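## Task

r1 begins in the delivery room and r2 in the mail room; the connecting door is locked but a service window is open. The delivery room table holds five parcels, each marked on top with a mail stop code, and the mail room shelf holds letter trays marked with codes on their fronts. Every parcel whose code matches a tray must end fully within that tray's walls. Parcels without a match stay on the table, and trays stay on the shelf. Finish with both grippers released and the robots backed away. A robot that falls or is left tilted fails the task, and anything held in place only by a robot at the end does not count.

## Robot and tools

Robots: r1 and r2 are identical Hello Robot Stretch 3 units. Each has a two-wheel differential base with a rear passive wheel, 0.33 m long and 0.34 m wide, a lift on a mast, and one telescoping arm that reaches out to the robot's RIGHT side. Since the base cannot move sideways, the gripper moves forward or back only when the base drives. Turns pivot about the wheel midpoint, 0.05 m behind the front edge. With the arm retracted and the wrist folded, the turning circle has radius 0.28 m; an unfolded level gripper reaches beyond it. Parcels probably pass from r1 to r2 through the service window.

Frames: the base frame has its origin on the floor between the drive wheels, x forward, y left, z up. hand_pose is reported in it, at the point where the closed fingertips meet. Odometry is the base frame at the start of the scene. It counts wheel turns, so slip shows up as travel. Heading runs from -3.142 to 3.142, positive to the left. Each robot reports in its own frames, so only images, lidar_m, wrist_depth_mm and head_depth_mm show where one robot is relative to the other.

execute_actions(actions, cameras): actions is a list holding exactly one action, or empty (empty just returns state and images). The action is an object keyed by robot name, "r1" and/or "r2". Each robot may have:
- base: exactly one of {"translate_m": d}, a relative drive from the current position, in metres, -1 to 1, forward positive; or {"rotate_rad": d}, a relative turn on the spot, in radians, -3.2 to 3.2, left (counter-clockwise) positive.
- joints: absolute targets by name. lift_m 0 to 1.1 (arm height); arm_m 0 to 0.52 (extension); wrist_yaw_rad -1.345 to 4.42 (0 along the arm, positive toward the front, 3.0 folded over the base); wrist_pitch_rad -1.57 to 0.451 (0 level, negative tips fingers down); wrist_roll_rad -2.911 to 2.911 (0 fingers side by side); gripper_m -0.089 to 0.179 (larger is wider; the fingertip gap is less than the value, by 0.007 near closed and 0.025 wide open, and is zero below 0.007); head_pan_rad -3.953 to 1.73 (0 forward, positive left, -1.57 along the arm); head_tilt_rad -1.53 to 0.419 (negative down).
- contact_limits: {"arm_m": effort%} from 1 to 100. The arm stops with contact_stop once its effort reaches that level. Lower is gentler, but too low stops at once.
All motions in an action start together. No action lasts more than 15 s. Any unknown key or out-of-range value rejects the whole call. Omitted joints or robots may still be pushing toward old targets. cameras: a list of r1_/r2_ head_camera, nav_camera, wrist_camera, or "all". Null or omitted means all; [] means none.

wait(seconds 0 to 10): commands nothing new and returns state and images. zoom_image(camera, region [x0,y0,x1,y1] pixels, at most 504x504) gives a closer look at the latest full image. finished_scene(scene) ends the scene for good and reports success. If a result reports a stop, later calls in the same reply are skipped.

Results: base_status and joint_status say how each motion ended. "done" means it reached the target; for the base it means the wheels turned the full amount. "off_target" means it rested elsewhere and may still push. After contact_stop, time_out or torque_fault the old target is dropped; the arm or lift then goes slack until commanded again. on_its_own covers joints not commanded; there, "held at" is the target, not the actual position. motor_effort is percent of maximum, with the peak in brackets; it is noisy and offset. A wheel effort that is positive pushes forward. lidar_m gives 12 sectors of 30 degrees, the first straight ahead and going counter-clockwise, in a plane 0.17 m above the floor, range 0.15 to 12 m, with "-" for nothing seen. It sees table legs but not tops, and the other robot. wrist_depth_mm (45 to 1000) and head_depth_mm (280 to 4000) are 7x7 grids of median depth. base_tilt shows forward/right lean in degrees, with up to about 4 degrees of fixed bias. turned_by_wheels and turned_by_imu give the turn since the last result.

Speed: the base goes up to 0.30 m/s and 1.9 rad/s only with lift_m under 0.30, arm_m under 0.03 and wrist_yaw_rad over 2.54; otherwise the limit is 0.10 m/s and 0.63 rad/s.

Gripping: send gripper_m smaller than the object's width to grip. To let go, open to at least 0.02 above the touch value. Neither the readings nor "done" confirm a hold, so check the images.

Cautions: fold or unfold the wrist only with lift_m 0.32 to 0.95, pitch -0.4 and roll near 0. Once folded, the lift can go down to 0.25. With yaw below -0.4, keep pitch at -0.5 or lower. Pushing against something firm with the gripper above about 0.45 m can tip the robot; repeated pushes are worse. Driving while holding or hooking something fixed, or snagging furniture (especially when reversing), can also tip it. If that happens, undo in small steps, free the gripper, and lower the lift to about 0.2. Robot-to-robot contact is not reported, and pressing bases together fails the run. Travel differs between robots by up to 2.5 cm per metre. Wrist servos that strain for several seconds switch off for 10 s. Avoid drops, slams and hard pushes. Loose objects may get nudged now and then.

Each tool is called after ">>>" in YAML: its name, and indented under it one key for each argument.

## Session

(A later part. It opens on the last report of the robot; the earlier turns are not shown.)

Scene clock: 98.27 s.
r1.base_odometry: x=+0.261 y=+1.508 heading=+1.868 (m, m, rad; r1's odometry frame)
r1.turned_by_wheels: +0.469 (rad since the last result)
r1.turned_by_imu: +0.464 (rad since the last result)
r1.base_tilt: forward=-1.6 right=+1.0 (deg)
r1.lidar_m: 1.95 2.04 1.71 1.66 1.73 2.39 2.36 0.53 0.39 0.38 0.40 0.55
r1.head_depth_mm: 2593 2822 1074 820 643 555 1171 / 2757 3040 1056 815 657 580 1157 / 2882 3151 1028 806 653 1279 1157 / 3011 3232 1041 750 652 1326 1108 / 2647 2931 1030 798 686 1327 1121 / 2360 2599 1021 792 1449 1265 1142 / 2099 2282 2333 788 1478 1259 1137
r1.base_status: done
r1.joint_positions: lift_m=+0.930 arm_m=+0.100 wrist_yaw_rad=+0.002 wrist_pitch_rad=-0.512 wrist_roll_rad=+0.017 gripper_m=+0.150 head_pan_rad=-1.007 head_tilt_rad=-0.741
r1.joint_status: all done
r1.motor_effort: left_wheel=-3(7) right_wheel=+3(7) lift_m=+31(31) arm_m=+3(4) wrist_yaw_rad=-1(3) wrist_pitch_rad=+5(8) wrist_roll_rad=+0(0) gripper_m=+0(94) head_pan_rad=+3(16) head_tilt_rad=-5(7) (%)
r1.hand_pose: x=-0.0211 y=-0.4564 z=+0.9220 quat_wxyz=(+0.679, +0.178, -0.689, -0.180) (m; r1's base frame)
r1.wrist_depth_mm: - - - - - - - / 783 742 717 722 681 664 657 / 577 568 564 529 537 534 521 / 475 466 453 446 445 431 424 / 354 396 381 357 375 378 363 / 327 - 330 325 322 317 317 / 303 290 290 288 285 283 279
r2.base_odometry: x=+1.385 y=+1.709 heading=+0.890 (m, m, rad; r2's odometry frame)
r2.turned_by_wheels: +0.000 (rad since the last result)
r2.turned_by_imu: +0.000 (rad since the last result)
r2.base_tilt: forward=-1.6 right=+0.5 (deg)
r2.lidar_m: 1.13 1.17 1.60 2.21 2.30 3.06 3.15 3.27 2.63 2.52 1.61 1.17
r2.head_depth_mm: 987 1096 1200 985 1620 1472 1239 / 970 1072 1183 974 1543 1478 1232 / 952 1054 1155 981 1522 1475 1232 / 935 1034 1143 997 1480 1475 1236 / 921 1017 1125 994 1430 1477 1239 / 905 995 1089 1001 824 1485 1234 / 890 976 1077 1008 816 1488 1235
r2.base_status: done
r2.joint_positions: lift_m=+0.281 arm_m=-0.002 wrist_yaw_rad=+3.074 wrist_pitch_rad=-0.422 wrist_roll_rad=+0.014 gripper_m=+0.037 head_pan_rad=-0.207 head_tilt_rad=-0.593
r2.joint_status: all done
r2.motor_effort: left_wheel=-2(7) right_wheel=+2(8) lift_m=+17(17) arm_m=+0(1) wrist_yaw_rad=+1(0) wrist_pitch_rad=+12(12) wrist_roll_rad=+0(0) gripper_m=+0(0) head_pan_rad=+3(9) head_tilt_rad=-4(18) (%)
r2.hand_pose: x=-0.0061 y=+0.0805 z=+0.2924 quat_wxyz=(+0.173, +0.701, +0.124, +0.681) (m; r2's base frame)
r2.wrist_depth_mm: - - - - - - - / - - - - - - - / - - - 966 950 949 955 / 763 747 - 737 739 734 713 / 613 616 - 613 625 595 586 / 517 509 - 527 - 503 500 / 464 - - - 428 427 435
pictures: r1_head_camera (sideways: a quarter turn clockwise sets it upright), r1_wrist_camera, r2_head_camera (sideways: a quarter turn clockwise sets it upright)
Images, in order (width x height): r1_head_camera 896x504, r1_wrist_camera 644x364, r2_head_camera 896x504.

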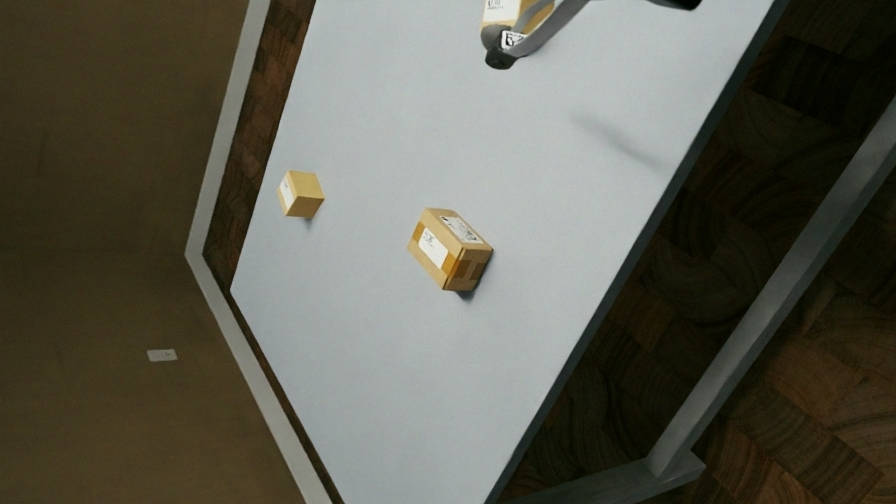

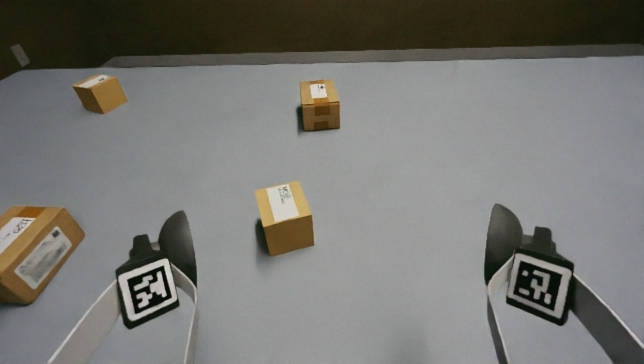

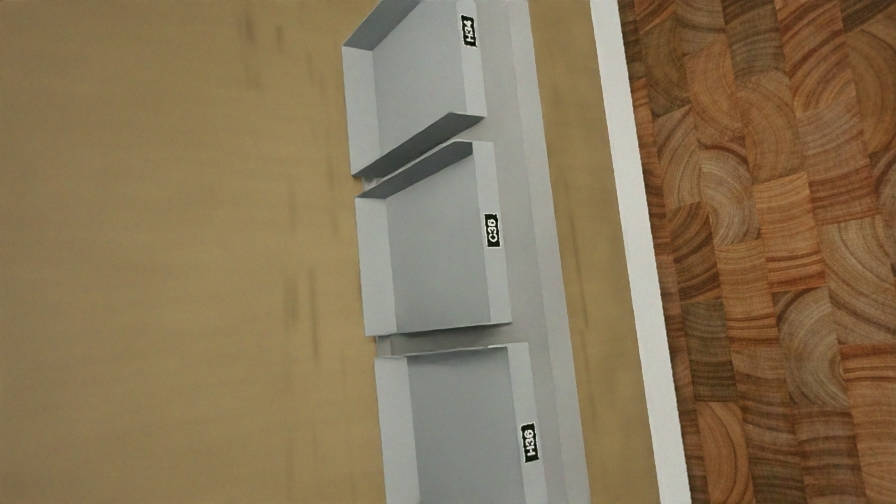

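>>> execute_actions:
  actions:
    - {"r1": {"joints": {"lift_m": 0.875, "wrist_pitch_rad": -0.45, "arm_m": 0.49, "head_pan_rad": -2.26, "head_tilt_rad": -0.65}}, "r2": {"base": {"rotate_rad": 0.1}, "joints": {"head_pan_rad": -3.14, "head_tilt_rad": -0.2}}}
  cameras: ["r1_head_camera", "r1_wrist_camera", "r2_head_camera"]

Scene clock: 159.13 s.
r1.base_odometry: x=+0.261 y=+1.508 heading=+1.868 (m, m, rad; r1's odometry frame)
r1.turned_by_wheels: +0.000 (rad since the last result)
r1.turned_by_imu: +0.001 (rad since the last result)
r1.base_tilt: forward=-1.5 right=+1.0 (deg)
r1.lidar_m: 1.95 2.02 1.72 1.65 1.73 2.40 2.36 0.53 0.39 0.38 0.40 0.54
r1.head_depth_mm: 2290 2468 2609 2216 1680 1419 1225 / 2527 2722 2878 911 1006 1306 - / 2755 2973 3005 905 756 1484 - / 3103 3423 2958 835 707 - - / 3069 3468 1227 852 744 - 1158 / 2893 3153 1215 918 - 573 1183 / 2677 2925 2866 951 651 570 1149
r1.base_status: not commanded
r1.joint_positions: lift_m=+0.875 arm_m=+0.490 wrist_yaw_rad=+0.000 wrist_pitch_rad=-0.470 wrist_roll_rad=+0.017 gripper_m=+0.150 head_pan_rad=-2.253 head_tilt_rad=-0.655
r1.joint_status: all done
r1.motor_effort: left_wheel=-3(3) right_wheel=+2(4) lift_m=+22(26) arm_m=+3(6) wrist_yaw_rad=+0(1) wrist_pitch_rad=+8(9) wrist_roll_rad=+0(0) gripper_m=+0(0) head_pan_rad=-4(46) head_tilt_rad=+2(12) (%)
r1.hand_pose: x=-0.0214 y=-0.8522 z=+0.8763 quat_wxyz=(+0.682, +0.164, -0.693, -0.166) (m; r1's base frame)
r1.wrist_depth_mm: - - - - - - - / - - - - - - - / - - - - - - - / 400 400 397 385 379 370 365 / 334 340 327 321 315 321 305 / 284 - 271 224 272 269 268 / 253 242 232 195 240 233 234
r2.base_odometry: x=+1.385 y=+1.709 heading=+0.989 (m, m, rad; r2's odometry frame)
r2.turned_by_wheels: +0.100 (rad since the last result)
r2.turned_by_imu: +0.098 (rad since the last result)
r2.base_tilt: forward=-1.6 right=+0.6 (deg)
r2.lidar_m: 1.13 1.21 1.79 2.21 2.37 3.19 3.15 3.27 2.57 2.53 1.47 1.15
r2.head_depth_mm: 2665 2820 2899 3019 3089 2269 1681 / 2644 2878 2992 3129 3151 2265 1695 / 2642 2915 - 3172 3223 2266 1683 / 2634 2916 - 3250 3270 2270 1686 / 2641 3010 3105 3228 3340 2273 1699 / 2641 3104 3182 3324 3377 2278 1672 / 2638 3161 3258 3393 3449 2278 1685
r2.base_status: done
r2.joint_positions: lift_m=+0.281 arm_m=-0.002 wrist_yaw_rad=+3.074 wrist_pitch_rad=-0.422 wrist_roll_rad=+0.014 gripper_m=+0.037 head_pan_rad=-3.133 head_tilt_rad=-0.211
r2.joint_status: all done
r2.motor_effort: left_wheel=-2(9) right_wheel=+2(8) lift_m=+17(17) arm_m=+0(0) wrist_yaw_rad=-1(1) wrist_pitch_rad=+12(12) wrist_roll_rad=+0(0) gripper_m=+0(0) head_pan_rad=-3(47) head_tilt_rad=+6(33) (%)
r2.hand_pose: x=-0.0061 y=+0.0805 z=+0.2924 quat_wxyz=(+0.173, +0.701, +0.124, +0.681) (m; r2's base frame)
r2.wrist_depth_mm: - - - - - - - / - - - - - - - / - 989 - 971 968 936 927 / 765 758 - 740 724 732 737 / 618 608 - 606 626 598 579 / 516 514 - 523 - 506 501 / 463 - - - 430 437 435
pictures: r1_head_camera (sideways: a quarter turn clockwise sets it upright), r1_wrist_camera, r2_head_camera (sideways: a quarter turn clockwise sets it upright)
Images, in order (width x height): r1_head_camera 896x504, r1_wrist_camera 644x364, r2_head_camera 896x504.

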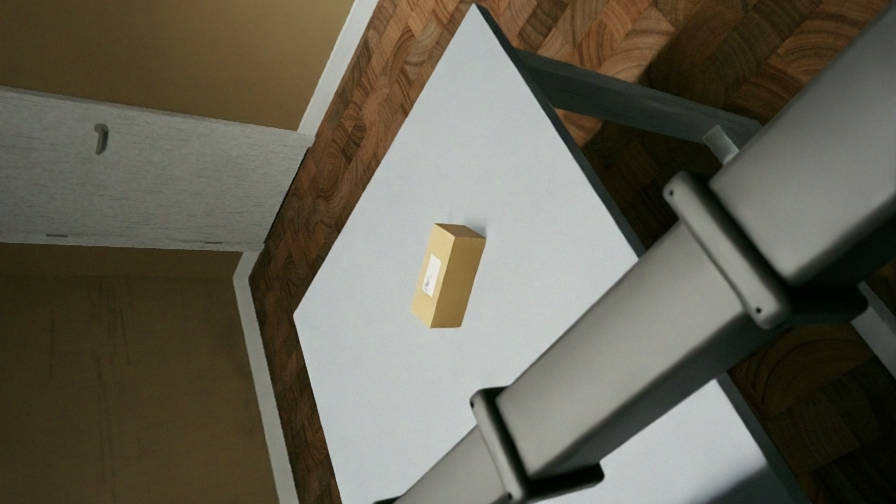

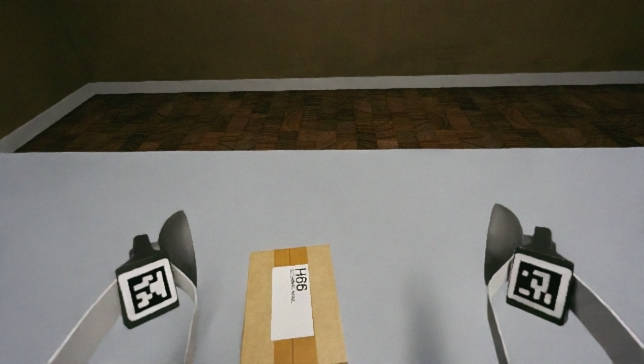

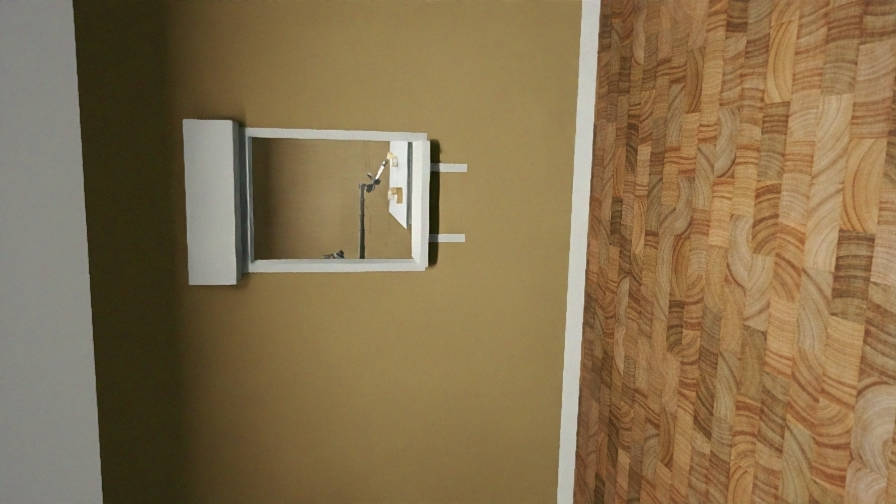

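>>> zoom_image:
  camera: "r1_wrist_camera"
  region: [250, 250, 340, 340]

>>> zoom_image:
  camera: "r1_head_camera"
  region: [400, 240, 470, 310]

Region (250, 250, 340, 340) of r1_wrist_camera's 644x364 image, scaled by 5.600.

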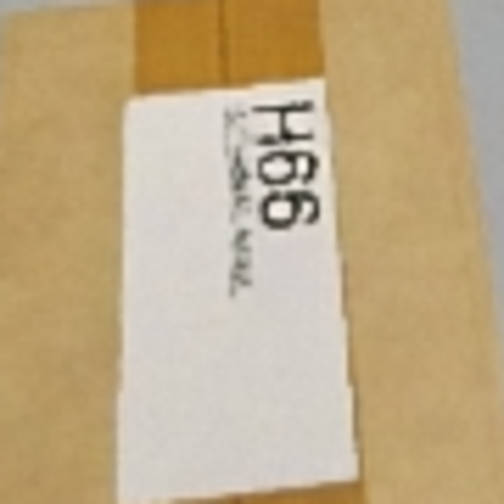

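Region (400, 240, 470, 310) of r1_head_camera's 896x504 image, scaled by 7.200, with more detail than that image has.

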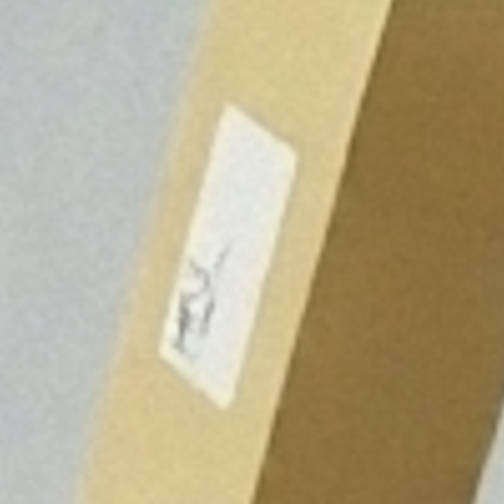

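>>> execute_actions:
  actions:
    - {"r1": {"base": {"translate_m": 0.335}, "joints": {"arm_m": 0.19, "head_pan_rad": -1.45, "head_tilt_rad": -0.65}}, "r2": {"base": {"translate_m": -1.0}}}
  cameras: ["r1_head_camera", "r1_wrist_camera"]

Scene clock: 191.33 s.
r1.base_odometry: x=+0.162 y=+1.828 heading=+1.868 (m, m, rad; r1's odometry frame)
r1.turned_by_wheels: +0.000 (rad since the last result)
r1.turned_by_imu: +0.002 (rad since the last result)
r1.base_tilt: forward=-1.5 right=+1.1 (deg)
r1.lidar_m: 1.61 1.68 1.71 1.65 1.73 2.39 2.70 0.54 0.40 0.39 0.40 0.54
r1.head_depth_mm: 2551 2740 2926 998 - 573 1183 / 2562 2840 2998 - - 584 1199 / 2559 2855 3031 990 - 583 1192 / 2584 2938 2973 917 684 595 1197 / 2651 2914 2939 892 701 592 1187 / 2657 2970 2938 885 695 602 1178 / 2722 2997 2866 878 694 603 1174
r1.base_status: done
r1.joint_positions: lift_m=+0.875 arm_m=+0.190 wrist_yaw_rad=+0.000 wrist_pitch_rad=-0.470 wrist_roll_rad=+0.017 gripper_m=+0.150 head_pan_rad=-1.457 head_tilt_rad=-0.655
r1.joint_status: all done
r1.motor_effort: left_wheel=-4(5) right_wheel=+3(7) lift_m=+22(22) arm_m=-2(4) wrist_yaw_rad=+0(1) wrist_pitch_rad=+8(8) wrist_roll_rad=+0(0) gripper_m=+0(0) head_pan_rad=+3(44) head_tilt_rad=+2(1) (%)
r1.hand_pose: x=-0.0214 y=-0.5527 z=+0.8763 quat_wxyz=(+0.682, +0.164, -0.693, -0.166) (m; r1's base frame)
r1.wrist_depth_mm: - - - - - - - / - 698 673 652 640 609 598 / - 504 493 483 481 463 415 / 407 401 391 386 381 377 367 / 337 338 326 319 316 324 311 / 287 - 283 223 265 269 270 / 256 244 244 195 234 235 235
r2.base_odometry: x=+0.836 y=+0.873 heading=+0.989 (m, m, rad; r2's odometry frame)
r2.turned_by_wheels: +0.000 (rad since the last result)
r2.turned_by_imu: +0.000 (rad since the last result)
r2.base_tilt: forward=-1.6 right=+0.5 (deg)
r2.lidar_m: 2.12 2.28 2.34 2.30 2.45 2.21 2.18 2.33 2.48 2.43 2.61 2.16
r2.head_depth_mm: 1897 1949 2034 2089 2145 2185 1679 / 1914 1961 - 2154 2192 2256 1693 / 1929 1960 - 2331 2219 2264 1684 / 1955 1943 - 2240 2270 2281 1681 / 2027 2097 2141 2236 2323 2254 1679 / 2033 2105 2197 2246 2337 2272 1700 / 2065 2138 2206 2287 2412 2273 1688
r2.base_status: done
r2.joint_positions: lift_m=+0.281 arm_m=-0.002 wrist_yaw_rad=+3.074 wrist_pitch_rad=-0.422 wrist_roll_rad=+0.014 gripper_m=+0.037 head_pan_rad=-3.133 head_tilt_rad=-0.210
r2.joint_status: not commanded
r2.motor_effort: left_wheel=-2(10) right_wheel=+2(5) lift_m=+17(18) arm_m=+0(0) wrist_yaw_rad=+0(1) wrist_pitch_rad=+12(12) wrist_roll_rad=+0(0) gripper_m=+0(0) head_pan_rad=-3(3) head_tilt_rad=+5(6) (%)
r2.hand_pose: x=-0.0061 y=+0.0805 z=+0.2924 quat_wxyz=(+0.173, +0.701, +0.124, +0.681) (m; r2's base frame)
r2.wrist_depth_mm: - - - - - - - / - - - - - - - / - 965 - 952 952 960 928 / 773 751 - 742 732 740 722 / 622 617 - 610 619 598 592 / 522 525 - 526 - 497 500 / 461 - - - 430 436 432
pictures: r1_head_camera (sideways: a quarter turn clockwise sets it upright), r1_wrist_camera
Images, in order (width x height): r1_head_camera 896x504, r1_wrist_camera 644x364.

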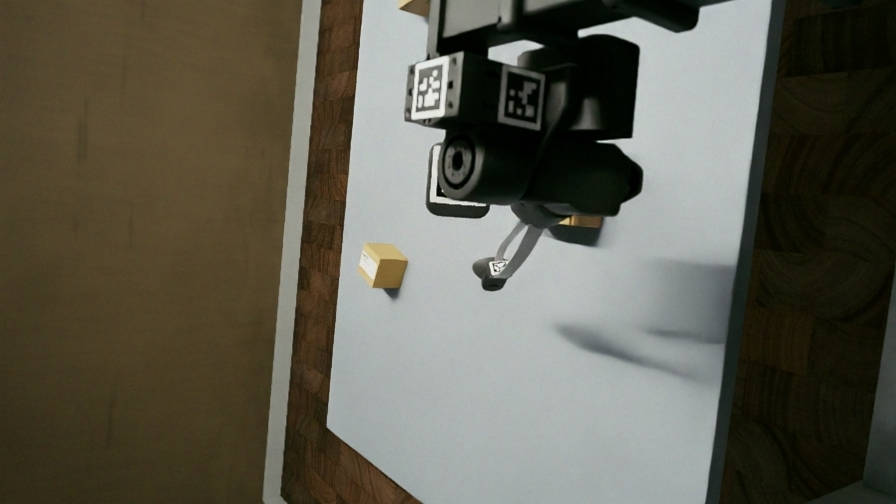

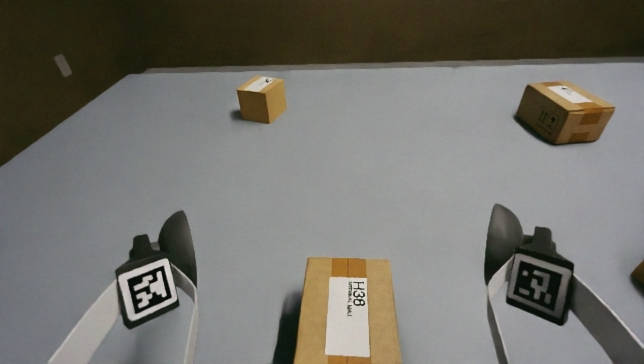

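>>> zoom_image:
  camera: "r1_wrist_camera"
  region: [300, 255, 400, 345]

>>> zoom_image:
  camera: "r1_head_camera"
  region: [350, 235, 415, 300]

Region (300, 255, 400, 345) of r1_wrist_camera's 644x364 image, scaled by 5.040; it fills the top 454 rows of this view, and the rest is white.

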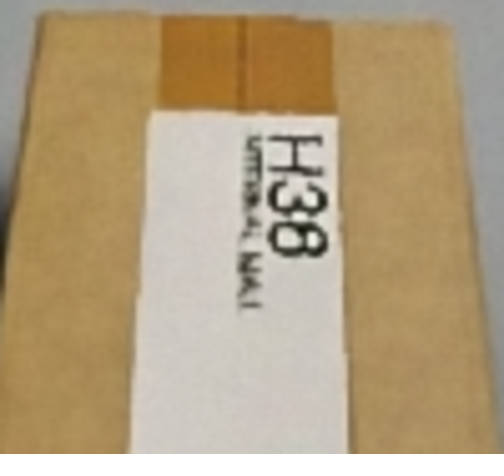

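Region (350, 235, 415, 300) of r1_head_camera's 896x504 image, scaled by 7.754, with more detail than that image has.

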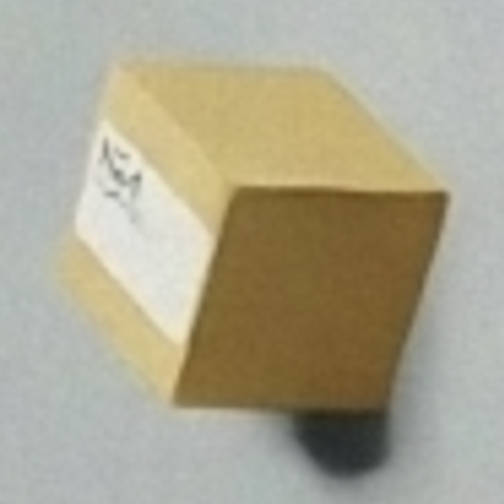

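>>> execute_actions:
  actions:
    - {"r1": {"joints": {"arm_m": 0.20, "lift_m": 0.79}}}
  cameras: ["r1_head_camera", "r1_wrist_camera"]

Scene clock: 199.87 s.
r1.base_odometry: x=+0.162 y=+1.828 heading=+1.868 (m, m, rad; r1's odometry frame)
r1.turned_by_wheels: +0.000 (rad since the last result)
r1.turned_by_imu: +0.001 (rad since the last result)
r1.base_tilt: forward=-1.5 right=+1.1 (deg)
r1.lidar_m: 1.61 1.69 1.71 1.65 1.72 2.39 2.69 0.54 0.40 0.38 0.40 0.54
r1.head_depth_mm: 2547 2810 2933 919 778 - 1183 / 2545 2808 2960 914 - 556 1195 / 2593 2891 2993 905 - 560 1193 / 2566 2898 2977 902 681 595 1192 / 2632 2933 2958 893 701 592 1183 / 2676 2977 2921 886 696 603 1180 / 2679 3066 2885 880 694 602 1175
r1.base_status: not commanded
r1.joint_positions: lift_m=+0.790 arm_m=+0.200 wrist_yaw_rad=+0.000 wrist_pitch_rad=-0.470 wrist_roll_rad=+0.017 gripper_m=+0.150 head_pan_rad=-1.457 head_tilt_rad=-0.655
r1.joint_status: all done
r1.motor_effort: left_wheel=-3(3) right_wheel=+3(3) lift_m=+22(22) arm_m=+3(6) wrist_yaw_rad=+0(0) wrist_pitch_rad=+8(8) wrist_roll_rad=+0(0) gripper_m=+0(0) head_pan_rad=+3(3) head_tilt_rad=+2(1) (%)
r1.hand_pose: x=-0.0214 y=-0.5622 z=+0.7913 quat_wxyz=(+0.682, +0.164, -0.693, -0.166) (m; r1's base frame)
r1.wrist_depth_mm: - - 605 - 599 575 395 / 463 437 429 415 403 391 357 / 329 325 316 311 305 301 292 / 263 259 253 169 242 240 238 / 216 217 211 140 149 207 199 / 185 - 179 120 122 173 173 / 165 157 157 111 110 151 152
r2.base_odometry: x=+0.836 y=+0.873 heading=+0.989 (m, m, rad; r2's odometry frame)
r2.turned_by_wheels: +0.000 (rad since the last result)
r2.turned_by_imu: +0.000 (rad since the last result)
r2.base_tilt: forward=-1.6 right=+0.5 (deg)
r2.lidar_m: 2.12 2.27 2.34 2.30 2.45 2.21 2.18 2.33 2.47 2.44 2.61 2.16
r2.head_depth_mm: 1887 1947 1999 2090 2147 2208 1688 / 1904 1976 - 2153 2203 2237 1685 / 1939 1973 - 2335 2240 2274 1694 / 1961 1952 - 2260 2283 2285 1692 / 2014 2092 2125 2230 2280 2305 1690 / 2072 2130 2203 2267 2386 2274 1699 / 2061 2162 2222 2335 2394 2288 1694
r2.base_status: not commanded
r2.joint_positions: lift_m=+0.281 arm_m=-0.002 wrist_yaw_rad=+3.074 wrist_pitch_rad=-0.422 wrist_roll_rad=+0.014 gripper_m=+0.037 head_pan_rad=-3.133 head_tilt_rad=-0.210
r2.joint_status: not commanded
r2.motor_effort: left_wheel=-2(2) right_wheel=+2(2) lift_m=+18(17) arm_m=+0(1) wrist_yaw_rad=+0(0) wrist_pitch_rad=+12(12) wrist_roll_rad=+0(0) gripper_m=+0(1) head_pan_rad=-4(3) head_tilt_rad=+5(5) (%)
r2.hand_pose: x=-0.0061 y=+0.0805 z=+0.2924 quat_wxyz=(+0.173, +0.701, +0.124, +0.681) (m; r2's base frame)
r2.wrist_depth_mm: - - - - - - - / - - - - - - - / - - - 969 975 939 942 / 764 753 - 757 743 720 713 / 616 623 - 613 619 593 595 / 525 511 - 525 - 509 496 / 464 - - - 429 442 430
pictures: r1_head_camera (sideways: a quarter turn clockwise sets it upright), r1_wrist_camera
Images, in order (width x height): r1_head_camera 896x504, r1_wrist_camera 644x364.

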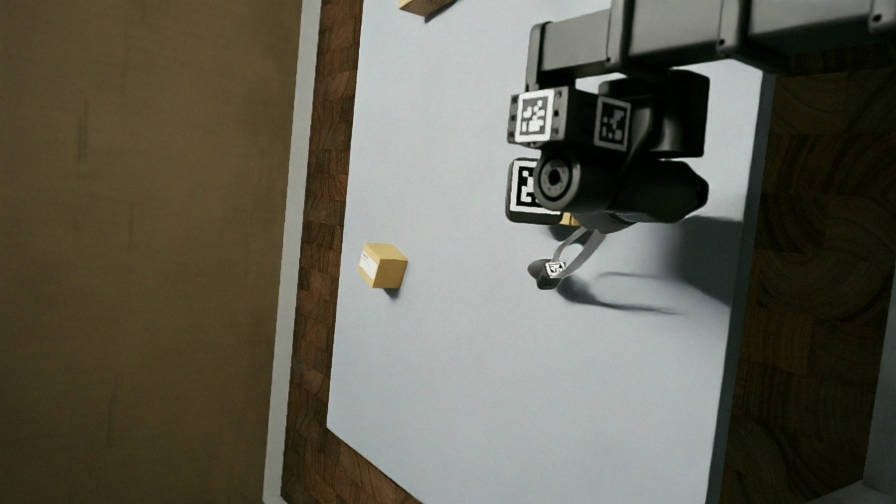

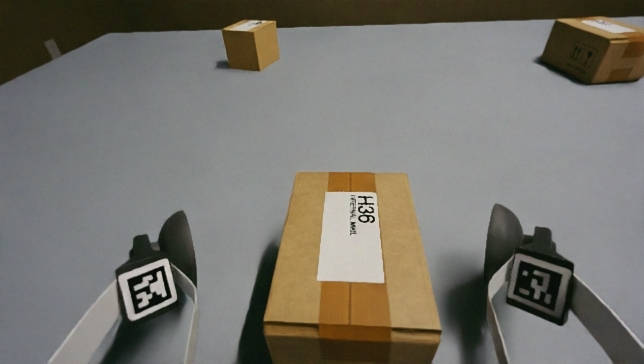

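>>> execute_actions:
  actions:
    - {"r1": {"joints": {"lift_m": 0.775, "gripper_m": 0.02}}}
  cameras: ["r1_wrist_camera"]

Scene clock: 205.03 s.
r1.base_odometry: x=+0.162 y=+1.828 heading=+1.868 (m, m, rad; r1's odometry frame)
r1.turned_by_wheels: +0.000 (rad since the last result)
r1.turned_by_imu: +0.001 (rad since the last result)
r1.base_tilt: forward=-1.7 right=+1.0 (deg)
r1.lidar_m: 1.61 1.68 1.71 1.65 1.72 2.38 2.70 0.54 0.40 0.38 0.40 0.54
r1.head_depth_mm: 2516 2770 2963 922 763 - - / 2556 2833 2976 910 - 555 1198 / 2561 2834 3020 902 - 561 1194 / 2588 2925 2982 897 705 594 1187 / 2631 2949 2929 892 700 595 1188 / 2694 2970 2941 887 697 605 1183 / 2679 2978 2943 879 693 603 1175
r1.base_status: not commanded
r1.joint_positions: lift_m=+0.775 arm_m=+0.200 wrist_yaw_rad=+0.000 wrist_pitch_rad=-0.439 wrist_roll_rad=+0.017 gripper_m=+0.022 head_pan_rad=-1.457 head_tilt_rad=-0.655
r1.joint_status: all done
r1.motor_effort: left_wheel=-3(3) right_wheel=+3(3) lift_m=+19(22) arm_m=+3(3) wrist_yaw_rad=+0(0) wrist_pitch_rad=-4(8) wrist_roll_rad=+0(0) gripper_m=-35(100) head_pan_rad=+3(3) head_tilt_rad=+1(2) (%)
r1.hand_pose: x=-0.0214 y=-0.5664 z=+0.7833 quat_wxyz=(+0.684, +0.153, -0.696, -0.156) (m; r1's base frame)
r1.wrist_depth_mm: - - - - - - 401 / 476 452 433 426 410 398 356 / 330 321 313 309 299 292 289 / 256 250 245 157 228 233 229 / 208 205 209 129 132 193 189 / 176 173 118 110 109 169 163 / 152 149 145 104 100 143 143
r2.base_odometry: x=+0.836 y=+0.873 heading=+0.989 (m, m, rad; r2's odometry frame)
r2.turned_by_wheels: +0.000 (rad since the last result)
r2.turned_by_imu: +0.000 (rad since the last result)
r2.base_tilt: forward=-1.6 right=+0.5 (deg)
r2.lidar_m: 2.12 2.27 2.35 2.31 2.45 2.21 2.17 2.32 2.47 2.44 2.61 2.16
r2.head_depth_mm: 1883 1939 2046 2106 2157 2169 1702 / 1904 1956 - 2167 2196 2227 1687 / 1948 1962 - 2346 2256 2275 1685 / 1959 1990 - 2237 2274 2261 1693 / 2006 2073 2135 2228 2303 2264 1680 / 2040 2116 2182 2261 2355 2313 1683 / 2064 2142 2240 2317 2369 2267 1693
r2.base_status: not commanded
r2.joint_positions: lift_m=+0.281 arm_m=-0.002 wrist_yaw_rad=+3.074 wrist_pitch_rad=-0.422 wrist_roll_rad=+0.014 gripper_m=+0.037 head_pan_rad=-3.133 head_tilt_rad=-0.210
r2.joint_status: not commanded
r2.motor_effort: left_wheel=-2(2) right_wheel=+2(2) lift_m=+17(17) arm_m=+0(0) wrist_yaw_rad=+0(0) wrist_pitch_rad=+12(12) wrist_roll_rad=+0(0) gripper_m=+0(0) head_pan_rad=-3(4) head_tilt_rad=+5(5) (%)
r2.hand_pose: x=-0.0061 y=+0.0805 z=+0.2924 quat_wxyz=(+0.173, +0.701, +0.124, +0.681) (m; r2's base frame)
r2.wrist_depth_mm: - - - - - - - / - - - - - - - / - 979 - 966 913 941 920 / 751 757 - 756 731 717 726 / 622 622 - 603 615 590 596 / 520 522 - 534 - 510 499 / 460 - - - 431 435 439
pictures: r1_wrist_camera
Images, in order (width x height): r1_wrist_camera 644x364.

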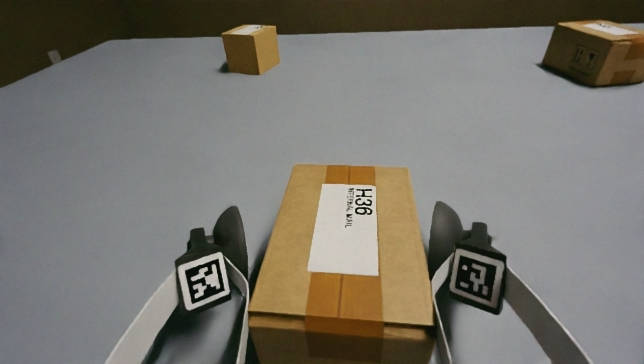

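>>> execute_actions:
  actions:
    - {"r1": {"joints": {"gripper_m": 0.12}}}
  cameras: []

>>> execute_actions:
  actions:
    - {"r1": {"joints": {"lift_m": 0.868, "arm_m": 0.225}}, "r2": {"base": {"translate_m": -0.1}}}
  cameras: []

>>> execute_actions:
  actions:
    - {"r1": {"joints": {"wrist_pitch_rad": -0.85, "arm_m": 0.262}}}
  cameras: ["r1_wrist_camera", "r1_head_camera"]

Scene clock: 221.23 s.
r1.base_odometry: x=+0.162 y=+1.828 heading=+1.868 (m, m, rad; r1's odometry frame)
r1.turned_by_wheels: +0.000 (rad since the last result)
r1.turned_by_imu: +0.001 (rad since the last result)
r1.base_tilt: forward=-1.6 right=+1.0 (deg)
r1.lidar_m: 1.61 1.68 1.71 1.65 1.72 2.39 2.70 0.54 0.40 0.38 0.40 0.54
r1.head_depth_mm: 2540 2766 2988 922 765 - - / 2544 2842 3017 912 - 554 1202 / 2548 2850 3009 907 - 559 1192 / 2559 2849 2983 897 704 593 1190 / 2621 2899 2965 893 701 593 1183 / 2674 2985 2921 884 694 606 1184 / 2714 3006 2896 880 693 603 1180
r1.base_status: not commanded
r1.joint_positions: lift_m=+0.775 arm_m=+0.200 wrist_yaw_rad=+0.001 wrist_pitch_rad=-0.441 wrist_roll_rad=+0.017 gripper_m=+0.120 head_pan_rad=-1.457 head_tilt_rad=-0.655
r1.joint_status: all done
r1.motor_effort: left_wheel=-3(3) right_wheel=+3(2) lift_m=+20(20) arm_m=+3(3) wrist_yaw_rad=+0(0) wrist_pitch_rad=-3(4) wrist_roll_rad=+0(0) gripper_m=+1(92) head_pan_rad=+3(3) head_tilt_rad=+2(2) (%)
r1.hand_pose: x=-0.0214 y=-0.5661 z=+0.7827 quat_wxyz=(+0.684, +0.154, -0.696, -0.156) (m; r1's base frame)
r1.wrist_depth_mm: - - - - - - 400 / 463 441 432 421 409 394 352 / 331 319 315 304 297 291 284 / 251 248 244 155 225 231 228 / 207 204 200 127 131 198 189 / 175 174 161 109 109 - 162 / 150 149 143 104 102 143 141
r2.base_odometry: x=+0.836 y=+0.873 heading=+0.989 (m, m, rad; r2's odometry frame)
r2.turned_by_wheels: +0.000 (rad since the last result)
r2.turned_by_imu: +0.000 (rad since the last result)
r2.base_tilt: forward=-1.6 right=+0.5 (deg)
r2.lidar_m: 2.11 2.27 2.34 2.31 2.45 2.21 2.18 2.33 2.47 2.43 2.61 2.15
r2.head_depth_mm: 1892 1981 2008 2047 2163 2209 1698 / 1901 1951 - 2153 2196 2236 1681 / 1929 1981 - 2331 2206 2252 1694 / 1994 1965 - 2231 2287 2287 1689 / 1989 2074 2153 2225 2326 2297 1698 / 2028 2117 2178 2269 2335 2287 1687 / 2083 2135 2214 2323 2405 2266 1687
r2.base_status: not commanded
r2.joint_positions: lift_m=+0.281 arm_m=-0.002 wrist_yaw_rad=+3.074 wrist_pitch_rad=-0.422 wrist_roll_rad=+0.014 gripper_m=+0.037 head_pan_rad=-3.133 head_tilt_rad=-0.210
r2.joint_status: not commanded
r2.motor_effort: left_wheel=-2(2) right_wheel=+2(3) lift_m=+18(17) arm_m=+0(0) wrist_yaw_rad=+1(1) wrist_pitch_rad=+12(12) wrist_roll_rad=+0(0) gripper_m=+0(1) head_pan_rad=-3(4) head_tilt_rad=+5(6) (%)
r2.hand_pose: x=-0.0061 y=+0.0805 z=+0.2924 quat_wxyz=(+0.173, +0.701, +0.124, +0.681) (m; r2's base frame)
r2.wrist_depth_mm: - - - - - - - / - - - - - - - / - 991 - 972 947 942 922 / 763 752 - 749 742 726 728 / 617 612 - 601 619 593 594 / 525 509 - 524 - 512 494 / 461 - - - 431 434 436
pictures: none
No camera images: the call's "cameras" was empty. Leave "cameras" out to get every camera's image.

Scene clock: 223.03 s.
r1.base_odometry: x=+0.162 y=+1.828 heading=+1.868 (m, m, rad; r1's odometry frame)
r1.turned_by_wheels: +0.000 (rad since the last result)
r1.turned_by_imu: +0.000 (rad since the last result)
r1.base_tilt: forward=-1.6 right=+0.9 (deg)
r1.lidar_m: 1.61 1.68 1.71 1.65 1.72 2.39 2.70 0.54 0.40 0.38 0.40 0.54
r1.head_depth_mm: 2524 2778 2950 - - 574 1181 / 2532 2807 3011 - 660 583 1197 / 2596 2838 3000 - 666 582 1197 / 2587 2880 2922 932 694 595 1191 / 2642 2921 2956 895 702 592 1177 / 2681 2976 2921 884 697 605 1178 / 2709 2984 2897 877 693 603 1180
r1.base_status: not commanded
r1.joint_positions: lift_m=+0.868 arm_m=+0.225 wrist_yaw_rad=+0.001 wrist_pitch_rad=-0.462 wrist_roll_rad=+0.017 gripper_m=+0.120 head_pan_rad=-1.457 head_tilt_rad=-0.655
r1.joint_status: all done
r1.motor_effort: left_wheel=-3(3) right_wheel=+3(3) lift_m=+31(32) arm_m=+3(1) wrist_yaw_rad=-1(0) wrist_pitch_rad=+5(5) wrist_roll_rad=+0(0) gripper_m=+0(1) head_pan_rad=+3(4) head_tilt_rad=+2(2) (%)
r1.hand_pose: x=-0.0214 y=-0.5883 z=+0.8706 quat_wxyz=(+0.683, +0.161, -0.694, -0.164) (m; r1's base frame)
r1.wrist_depth_mm: - - - - - - - / - - 662 653 632 603 589 / - 505 473 478 464 454 387 / 403 392 384 384 375 369 360 / 329 324 321 316 311 314 303 / 281 281 274 270 266 - 261 / 245 239 239 186 226 231 228
r2.base_odometry: x=+0.781 y=+0.790 heading=+0.989 (m, m, rad; r2's odometry frame)
r2.turned_by_wheels: +0.000 (rad since the last result)
r2.turned_by_imu: +0.000 (rad since the last result)
r2.base_tilt: forward=-1.7 right=+0.5 (deg)
r2.lidar_m: 2.22 2.38 2.35 2.30 2.45 2.11 2.08 2.21 2.47 2.43 2.60 2.26
r2.head_depth_mm: 1810 1869 1902 2014 2052 2122 1682 / 1830 1878 - 2084 2093 2140 1675 / 1847 1919 - 3833 2133 2176 1697 / 1875 1962 - 2185 2161 2186 1699 / 1902 1973 2050 2129 2216 2271 1697 / 1941 2013 2104 2173 2251 2284 1693 / 1965 2050 2114 2207 2295 2272 1698
r2.base_status: done
r2.joint_positions: lift_m=+0.281 arm_m=-0.002 wrist_yaw_rad=+3.074 wrist_pitch_rad=-0.422 wrist_roll_rad=+0.014 gripper_m=+0.037 head_pan_rad=-3.133 head_tilt_rad=-0.210
r2.joint_status: not commanded
r2.motor_effort: left_wheel=-2(10) right_wheel=+2(5) lift_m=+17(18) arm_m=+1(0) wrist_yaw_rad=+0(0) wrist_pitch_rad=+12(12) wrist_roll_rad=+0(0) gripper_m=+0(0) head_pan_rad=-4(3) head_tilt_rad=+5(5) (%)
r2.hand_pose: x=-0.0061 y=+0.0805 z=+0.2924 quat_wxyz=(+0.173, +0.701, +0.124, +0.681) (m; r2's base frame)
r2.wrist_depth_mm: - - - - - - - / - - - - - - - / - 992 - 953 948 913 935 / 759 747 - 732 728 749 705 / 607 606 - 608 618 597 598 / 527 520 - 528 - 501 501 / 459 - - - 430 442 438
pictures: none
No camera images: the call's "cameras" was empty. Leave "cameras" out to get every camera's image.

Scene clock: 224.33 s.
r1.base_odometry: x=+0.162 y=+1.828 heading=+1.868 (m, m, rad; r1's odometry frame)
r1.turned_by_wheels: +0.000 (rad since the last result)
r1.turned_by_imu: +0.000 (rad since the last result)
r1.base_tilt: forward=-1.6 right=+1.0 (deg)
r1.lidar_m: 1.62 1.69 1.71 1.66 1.72 2.39 2.70 0.54 0.40 0.38 0.40 0.54
r1.head_depth_mm: 2528 2779 2986 - 696 572 1187 / 2559 2820 3048 - 689 584 1197 / 2536 2867 2989 - 668 582 1195 / 2593 2842 2988 898 682 594 1190 / 2623 2880 2939 893 700 591 1182 / 2701 2944 2926 886 697 606 1179 / 2669 2986 2905 876 693 602 1174
r1.base_status: not commanded
r1.joint_positions: lift_m=+0.868 arm_m=+0.262 wrist_yaw_rad=+0.001 wrist_pitch_rad=-0.856 wrist_roll_rad=+0.017 gripper_m=+0.120 head_pan_rad=-1.457 head_tilt_rad=-0.655
r1.joint_status: all done
r1.motor_effort: left_wheel=-3(3) right_wheel=+3(3) lift_m=+30(30) arm_m=+3(3) wrist_yaw_rad=+0(0) wrist_pitch_rad=+2(4) wrist_roll_rad=+0(0) gripper_m=+0(0) head_pan_rad=+3(4) head_tilt_rad=+2(2) (%)
r1.hand_pose: x=-0.0215 y=-0.5565 z=+0.7972 quat_wxyz=(+0.638, +0.291, -0.648, -0.296) (m; r1's base frame)
r1.wrist_depth_mm: 322 318 310 305 303 298 291 / 285 283 276 272 269 264 258 / 256 254 250 246 242 238 236 / 232 230 227 166 216 217 216 / 212 212 208 152 196 203 198 / 196 195 191 140 181 - 183 / 181 179 177 132 169 173 170
r2.base_odometry: x=+0.781 y=+0.790 heading=+0.989 (m, m, rad; r2's odometry frame)
r2.turned_by_wheels: +0.000 (rad since the last result)
r2.turned_by_imu: +0.000 (rad since the last result)
r2.base_tilt: forward=-1.6 right=+0.5 (deg)
r2.lidar_m: 2.22 2.39 2.36 2.30 2.46 2.11 2.08 2.22 2.46 2.42 2.60 2.26
r2.head_depth_mm: 1795 1854 1929 1970 2084 2104 1689 / 1811 1907 - 2043 2100 2141 1691 / 1848 1917 - 3763 2135 2178 1696 / 1858 1945 - 2169 2176 2200 1669 / 1902 1991 2047 2132 2192 2244 1685 / 1942 2016 2080 2168 2239 2253 1692 / 1998 2036 2108 2222 2297 2247 1691
r2.base_status: not commanded
r2.joint_positions: lift_m=+0.281 arm_m=-0.002 wrist_yaw_rad=+3.074 wrist_pitch_rad=-0.422 wrist_roll_rad=+0.014 gripper_m=+0.037 head_pan_rad=-3.133 head_tilt_rad=-0.210
r2.joint_status: not commanded
r2.motor_effort: left_wheel=-2(2) right_wheel=+3(3) lift_m=+17(17) arm_m=+0(0) wrist_yaw_rad=+0(0) wrist_pitch_rad=+12(12) wrist_roll_rad=+0(0) gripper_m=-1(0) head_pan_rad=-3(4) head_tilt_rad=+5(5) (%)
r2.hand_pose: x=-0.0061 y=+0.0805 z=+0.2924 quat_wxyz=(+0.173, +0.701, +0.124, +0.681) (m; r2's base frame)
r2.wrist_depth_mm: - - - - - - - / - - - - - - - / - 983 - 949 974 962 947 / 765 767 - 754 751 734 724 / 624 620 - 606 618 595 591 / 517 523 - 527 - 510 497 / 462 - - - 431 435 436
pictures: r1_head_camera (sideways: a quarter turn clockwise sets it upright), r1_wrist_camera
Images, in order (width x height): r1_head_camera 896x504, r1_wrist_camera 644x364.

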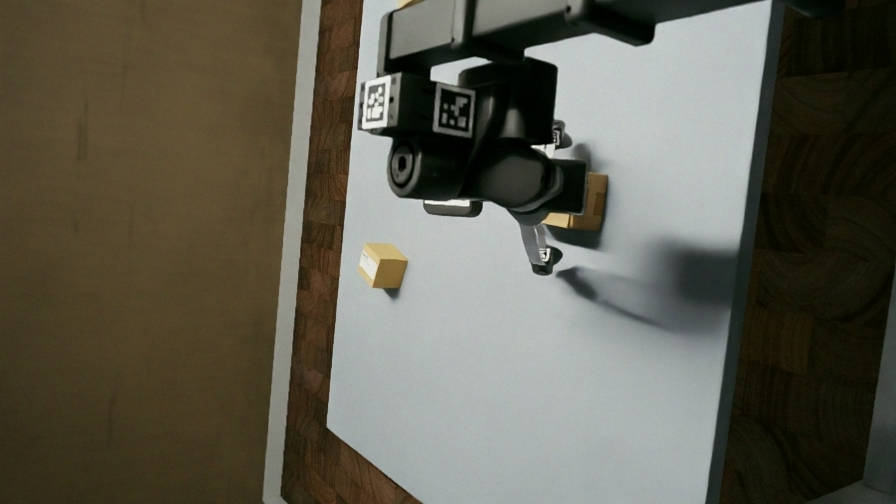

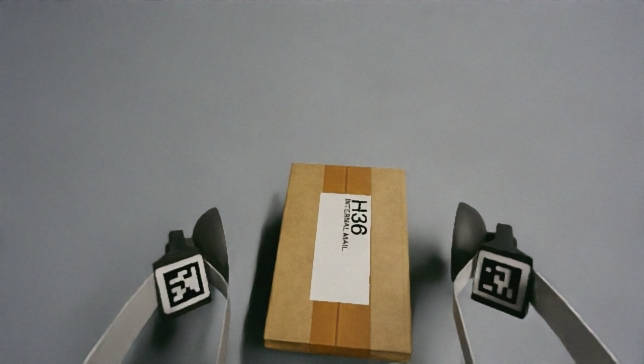

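>>> execute_actions:
  actions:
    - {"r1": {"joints": {"lift_m": 0.854, "gripper_m": 0.02}}, "r2": {"base": {"translate_m": -0.08}}}
  cameras: ["r1_wrist_camera"]

Scene clock: 232.77 s.
r1.base_odometry: x=+0.162 y=+1.828 heading=+1.868 (m, m, rad; r1's odometry frame)
r1.turned_by_wheels: +0.000 (rad since the last result)
r1.turned_by_imu: +0.001 (rad since the last result)
r1.base_tilt: forward=-1.6 right=+0.8 (deg)
r1.lidar_m: 1.61 1.68 1.70 1.65 1.72 2.38 2.69 0.54 0.40 0.38 0.40 0.54
r1.head_depth_mm: 2505 2786 2984 1039 - 572 1162 / 2553 2815 2990 - 681 584 1201 / 2569 2872 2989 - 666 582 1198 / 2596 2917 2984 897 683 594 1195 / 2607 2910 2969 894 699 592 1188 / 2646 2986 2941 885 697 603 1182 / 2707 2987 2907 881 695 602 1178
r1.base_status: not commanded
r1.joint_positions: lift_m=+0.854 arm_m=+0.262 wrist_yaw_rad=+0.001 wrist_pitch_rad=-0.856 wrist_roll_rad=+0.017 gripper_m=+0.024 head_pan_rad=-1.457 head_tilt_rad=-0.655
r1.joint_status: gripper_m off_target (ended at +0.024, target +0.020); the others done
r1.motor_effort: left_wheel=-4(3) right_wheel=+3(3) lift_m=+23(25) arm_m=+3(3) wrist_yaw_rad=+0(0) wrist_pitch_rad=+3(3) wrist_roll_rad=+0(0) gripper_m=-18(100) head_pan_rad=+4(3) head_tilt_rad=+2(1) (%)
r1.hand_pose: x=-0.0215 y=-0.5565 z=+0.7836 quat_wxyz=(+0.638, +0.291, -0.648, -0.296) (m; r1's base frame)
r1.wrist_depth_mm: 302 294 290 283 280 273 269 / 266 262 258 253 249 245 243 / 238 236 232 228 225 223 220 / 215 213 211 150 199 204 200 / 198 196 197 137 137 187 184 / 182 180 173 127 128 172 170 / 169 168 165 120 121 160 159
r2.base_odometry: x=+0.737 y=+0.723 heading=+0.989 (m, m, rad; r2's odometry frame)
r2.turned_by_wheels: +0.000 (rad since the last result)
r2.turned_by_imu: +0.000 (rad since the last result)
r2.base_tilt: forward=-1.6 right=+0.5 (deg)
r2.lidar_m: 2.30 2.46 2.36 2.30 2.47 2.03 2.00 2.14 2.46 2.42 2.58 2.34
r2.head_depth_mm: 1718 1803 1832 1922 1998 2036 1700 / 1722 1796 - 1988 2013 2065 1694 / 1766 1844 - 3718 2044 2110 1700 / 1806 1875 - 2152 2098 2148 1693 / 1850 1923 1981 2034 2126 2180 1703 / 1868 1938 1985 2095 2173 2204 1681 / 1895 1975 2033 2127 2215 2231 1698
r2.base_status: done
r2.joint_positions: lift_m=+0.281 arm_m=-0.002 wrist_yaw_rad=+3.074 wrist_pitch_rad=-0.422 wrist_roll_rad=+0.014 gripper_m=+0.037 head_pan_rad=-3.133 head_tilt_rad=-0.210
r2.joint_status: not commanded
r2.motor_effort: left_wheel=-2(11) right_wheel=+2(5) lift_m=+17(17) arm_m=+0(0) wrist_yaw_rad=+1(0) wrist_pitch_rad=+12(12) wrist_roll_rad=+0(0) gripper_m=+0(1) head_pan_rad=-3(3) head_tilt_rad=+5(5) (%)
r2.hand_pose: x=-0.0061 y=+0.0805 z=+0.2924 quat_wxyz=(+0.173, +0.701, +0.124, +0.681) (m; r2's base frame)
r2.wrist_depth_mm: - - - - - - - / - - - - - - - / - 985 - 960 957 926 925 / 763 755 - 733 746 718 726 / 615 612 - 607 616 600 599 / 523 514 - 526 - 506 498 / 467 - - - 427 436 434
pictures: r1_wrist_camera
Images, in order (width x height): r1_wrist_camera 644x364.

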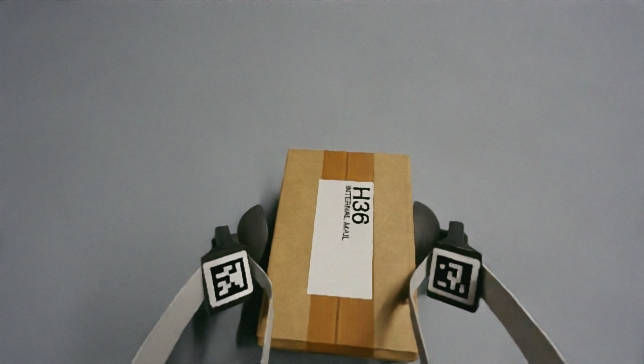

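>>> execute_actions:
  actions:
    - {"r1": {"base": {"translate_m": -0.2}, "joints": {"lift_m": 1.04, "head_pan_rad": -2.6, "head_tilt_rad": -0.4}}, "r2": {"base": {"translate_m": -0.5}, "joints": {"lift_m": 0.40}}}
  cameras: ["r1_wrist_camera"]

Scene clock: 261.97 s.
r1.base_odometry: x=+0.221 y=+1.637 heading=+1.868 (m, m, rad; r1's odometry frame)
r1.turned_by_wheels: +0.000 (rad since the last result)
r1.turned_by_imu: +0.000 (rad since the last result)
r1.base_tilt: forward=-1.5 right=+1.1 (deg)
r1.lidar_m: 1.81 1.89 1.71 1.66 1.73 2.40 2.50 0.53 0.39 0.38 0.40 0.55
r1.head_depth_mm: 2106 - 2432 2486 - - - / 2225 - 2546 2591 - - - / 2318 2473 2608 2765 - - - / 2476 2587 2801 2977 - - - / 2615 2770 2938 3153 - - 1273 / 2777 2967 3209 - - - 1293 / 2970 3200 3468 - - - 571
r1.base_status: done
r1.joint_positions: lift_m=+1.040 arm_m=+0.262 wrist_yaw_rad=+0.001 wrist_pitch_rad=-0.861 wrist_roll_rad=+0.017 gripper_m=+0.025 head_pan_rad=-2.593 head_tilt_rad=-0.408
r1.joint_status: all done
r1.motor_effort: left_wheel=-3(8) right_wheel=+2(4) lift_m=+31(33) arm_m=+3(3) wrist_yaw_rad=+0(0) wrist_pitch_rad=+4(5) wrist_roll_rad=+0(0) gripper_m=-23(23) head_pan_rad=-4(48) head_tilt_rad=+4(20) (%)
r1.hand_pose: x=-0.0215 y=-0.5554 z=+0.9684 quat_wxyz=(+0.637, +0.293, -0.648, -0.298) (m; r1's base frame)
r1.wrist_depth_mm: 606 591 589 579 566 553 542 / 543 520 527 514 455 500 497 / 484 475 479 463 459 451 446 / 437 434 432 150 404 416 406 / 398 402 394 138 137 374 379 / 375 367 355 127 128 353 348 / 345 340 335 121 122 329 327
r2.base_odometry: x=+0.462 y=+0.305 heading=+0.989 (m, m, rad; r2's odometry frame)
r2.turned_by_wheels: +0.000 (rad since the last result)
r2.turned_by_imu: +0.000 (rad since the last result)
r2.base_tilt: forward=-1.6 right=+0.5 (deg)
r2.lidar_m: 2.79 2.98 2.41 2.35 1.91 1.53 1.50 1.60 2.37 2.37 2.53 2.84
r2.head_depth_mm: 1113 1344 1397 1435 1482 1530 1580 / 1135 - - - 1500 1561 1599 / 1152 - - - 1526 1599 1628 / 1172 - - - 1555 1625 1647 / 1183 1441 1493 1540 1587 1654 1683 / 1394 1446 1506 1553 1604 1675 1694 / 1421 1466 1522 1585 1648 1705 1685
r2.base_status: done
r2.joint_positions: lift_m=+0.399 arm_m=-0.002 wrist_yaw_rad=+3.074 wrist_pitch_rad=-0.422 wrist_roll_rad=+0.014 gripper_m=+0.037 head_pan_rad=-3.133 head_tilt_rad=-0.209
r2.joint_status: all done
r2.motor_effort: left_wheel=-2(10) right_wheel=+2(6) lift_m=+48(53) arm_m=+0(0) wrist_yaw_rad=+0(0) wrist_pitch_rad=+12(12) wrist_roll_rad=+0(0) gripper_m=+0(0) head_pan_rad=-4(4) head_tilt_rad=+5(4) (%)
r2.hand_pose: x=-0.0061 y=+0.0805 z=+0.4112 quat_wxyz=(+0.173, +0.701, +0.124, +0.681) (m; r2's base frame)
r2.wrist_depth_mm: - - - - - - - / - - - - - - - / - - - - - - - / 996 927 - 952 941 938 936 / 807 787 - 769 799 776 753 / 666 663 670 656 - 650 642 / 583 583 562 578 551 569 562
pictures: r1_wrist_camera
Images, in order (width x height): r1_wrist_camera 644x364.

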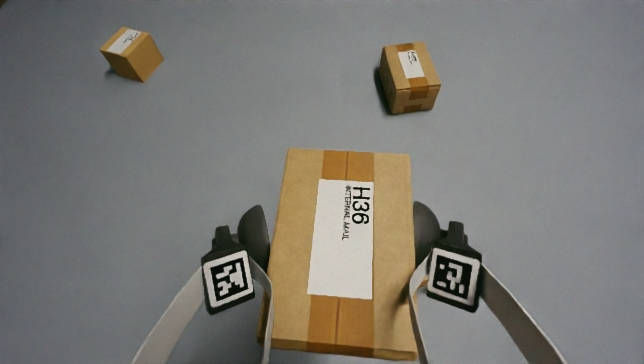

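>>> execute_actions:
  actions:
    - {"r1": {"base": {"translate_m": -1.0}, "joints": {"head_pan_rad": -2.75, "head_tilt_rad": -0.3}}, "r2": {"base": {"translate_m": -0.96}, "joints": {"lift_m": 0.93, "head_tilt_rad": -0.7}}}
  cameras: ["r1_head_camera", "r2_head_camera", "r2_nav_camera"]

Scene clock: 277.67 s.
r1.base_odometry: x=+0.514 y=+0.681 heading=+1.868 (m, m, rad; r1's odometry frame)
r1.turned_by_wheels: +0.000 (rad since the last result)
r1.turned_by_imu: -0.002 (rad since the last result)
r1.base_tilt: forward=-1.6 right=+1.1 (deg)
r1.lidar_m: 1.49 2.34 1.73 1.67 1.73 1.55 1.50 1.56 2.15 1.01 0.39 0.53
r1.head_depth_mm: 1241 1293 1361 1424 1468 - - / 1277 1344 1405 1488 1549 - - / 1338 - - 1572 1608 - - / 1401 - - 1649 1676 - - / 1454 - - 1725 - - - / 1525 1612 1694 1784 - - - / 1585 1663 1775 1874 - - -
r1.base_status: done
r1.joint_positions: lift_m=+1.040 arm_m=+0.262 wrist_yaw_rad=+0.001 wrist_pitch_rad=-0.861 wrist_roll_rad=+0.017 gripper_m=+0.025 head_pan_rad=-2.743 head_tilt_rad=-0.310
r1.joint_status: all done
r1.motor_effort: left_wheel=-2(6) right_wheel=+3(3) lift_m=+31(31) arm_m=+2(2) wrist_yaw_rad=+0(0) wrist_pitch_rad=+5(5) wrist_roll_rad=+0(0) gripper_m=-23(24) head_pan_rad=-4(19) head_tilt_rad=+4(11) (%)
r1.hand_pose: x=-0.0215 y=-0.5554 z=+0.9684 quat_wxyz=(+0.637, +0.293, -0.648, -0.298) (m; r1's base frame)
r1.wrist_depth_mm: 614 605 595 - - - - / 539 536 535 - - - - / 487 474 481 - - - - / 439 432 447 149 - - - / 400 401 401 137 137 - - / 370 368 374 128 128 - - / 344 341 - 120 122 - -
r2.base_odometry: x=-0.065 y=-0.497 heading=+0.989 (m, m, rad; r2's odometry frame)
r2.turned_by_wheels: +0.000 (rad since the last result)
r2.turned_by_imu: +0.000 (rad since the last result)
r2.base_tilt: forward=-1.6 right=+0.5 (deg)
r2.lidar_m: 3.72 3.18 2.46 1.53 0.72 0.56 0.55 0.59 0.88 2.28 2.43 3.59
r2.head_depth_mm: - 2330 2672 - - - - / - 3475 2810 - - - - / - 3553 2846 685 - - - / - - 2449 638 785 899 - / - - 2849 638 799 924 - / - 3826 752 639 819 951 - / 532 547 602 671 839 982 -
r2.base_status: done
r2.joint_positions: lift_m=+0.929 arm_m=-0.002 wrist_yaw_rad=+3.074 wrist_pitch_rad=-0.422 wrist_roll_rad=+0.014 gripper_m=+0.037 head_pan_rad=-3.133 head_tilt_rad=-0.691
r2.joint_status: all done
r2.motor_effort: left_wheel=-2(7) right_wheel=+2(3) lift_m=+48(54) arm_m=+0(0) wrist_yaw_rad=+0(0) wrist_pitch_rad=+12(12) wrist_roll_rad=+0(0) gripper_m=-1(0) head_pan_rad=-3(3) head_tilt_rad=-5(35) (%)
r2.hand_pose: x=-0.0061 y=+0.0805 z=+0.9412 quat_wxyz=(+0.173, +0.701, +0.123, +0.681) (m; r2's base frame)
r2.wrist_depth_mm: 626 796 - - - - - / 636 850 - - - - - / 638 870 - - - - - / 639 914 - - - - - / 658 905 - - - - - / 651 919 - - - - - / 642 903 - - - - -
pictures: r1_head_camera (sideways: a quarter turn clockwise sets it upright), r2_head_camera (sideways: a quarter turn clockwise sets it upright), r2_nav_camera (sideways: a quarter turn counterclockwise sets it upright)
Images, in order (width x height): r1_head_camera 896x504, r2_head_camera 896x504, r2_nav_camera 672x504.

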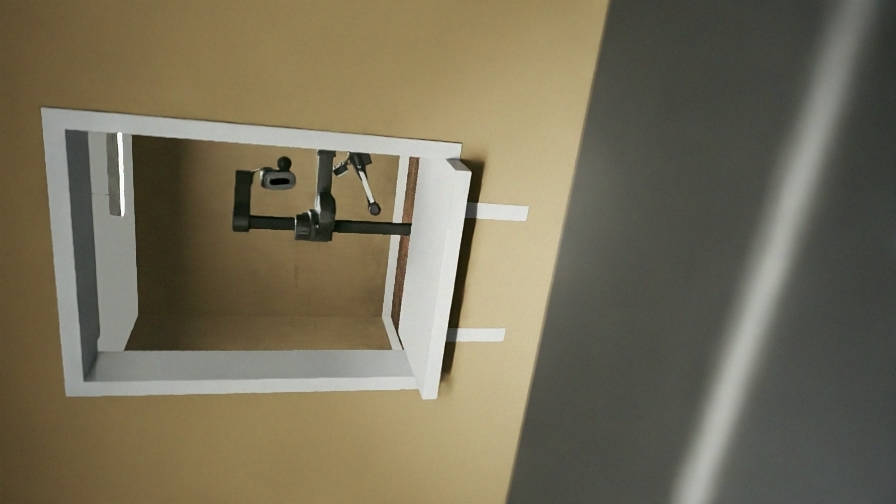

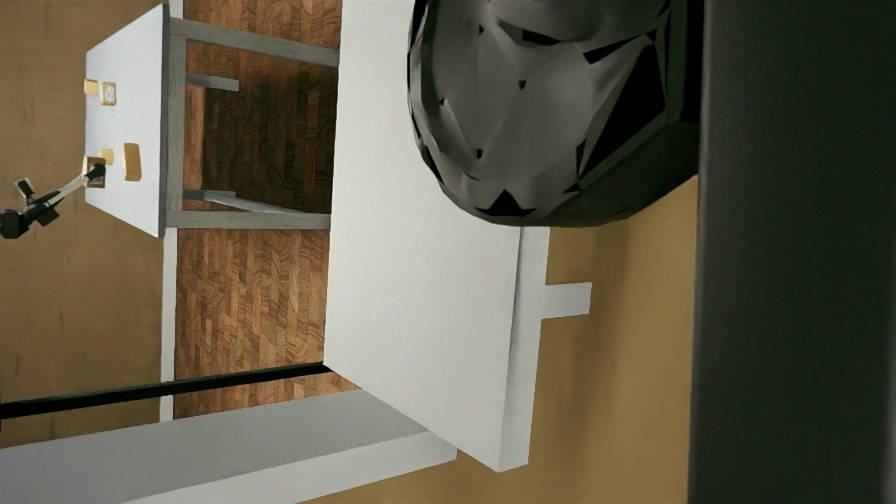

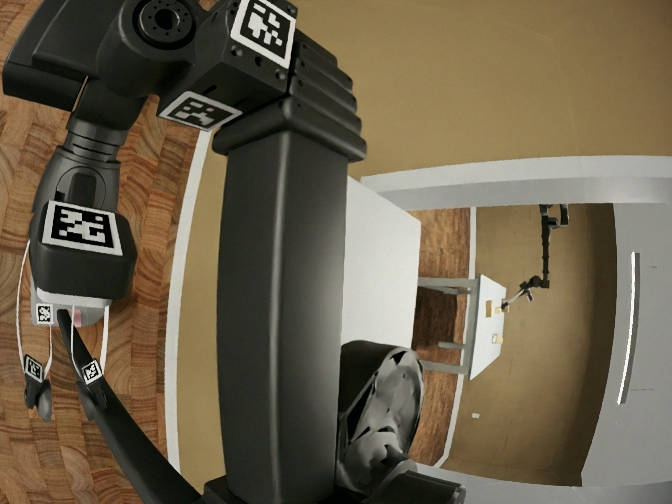

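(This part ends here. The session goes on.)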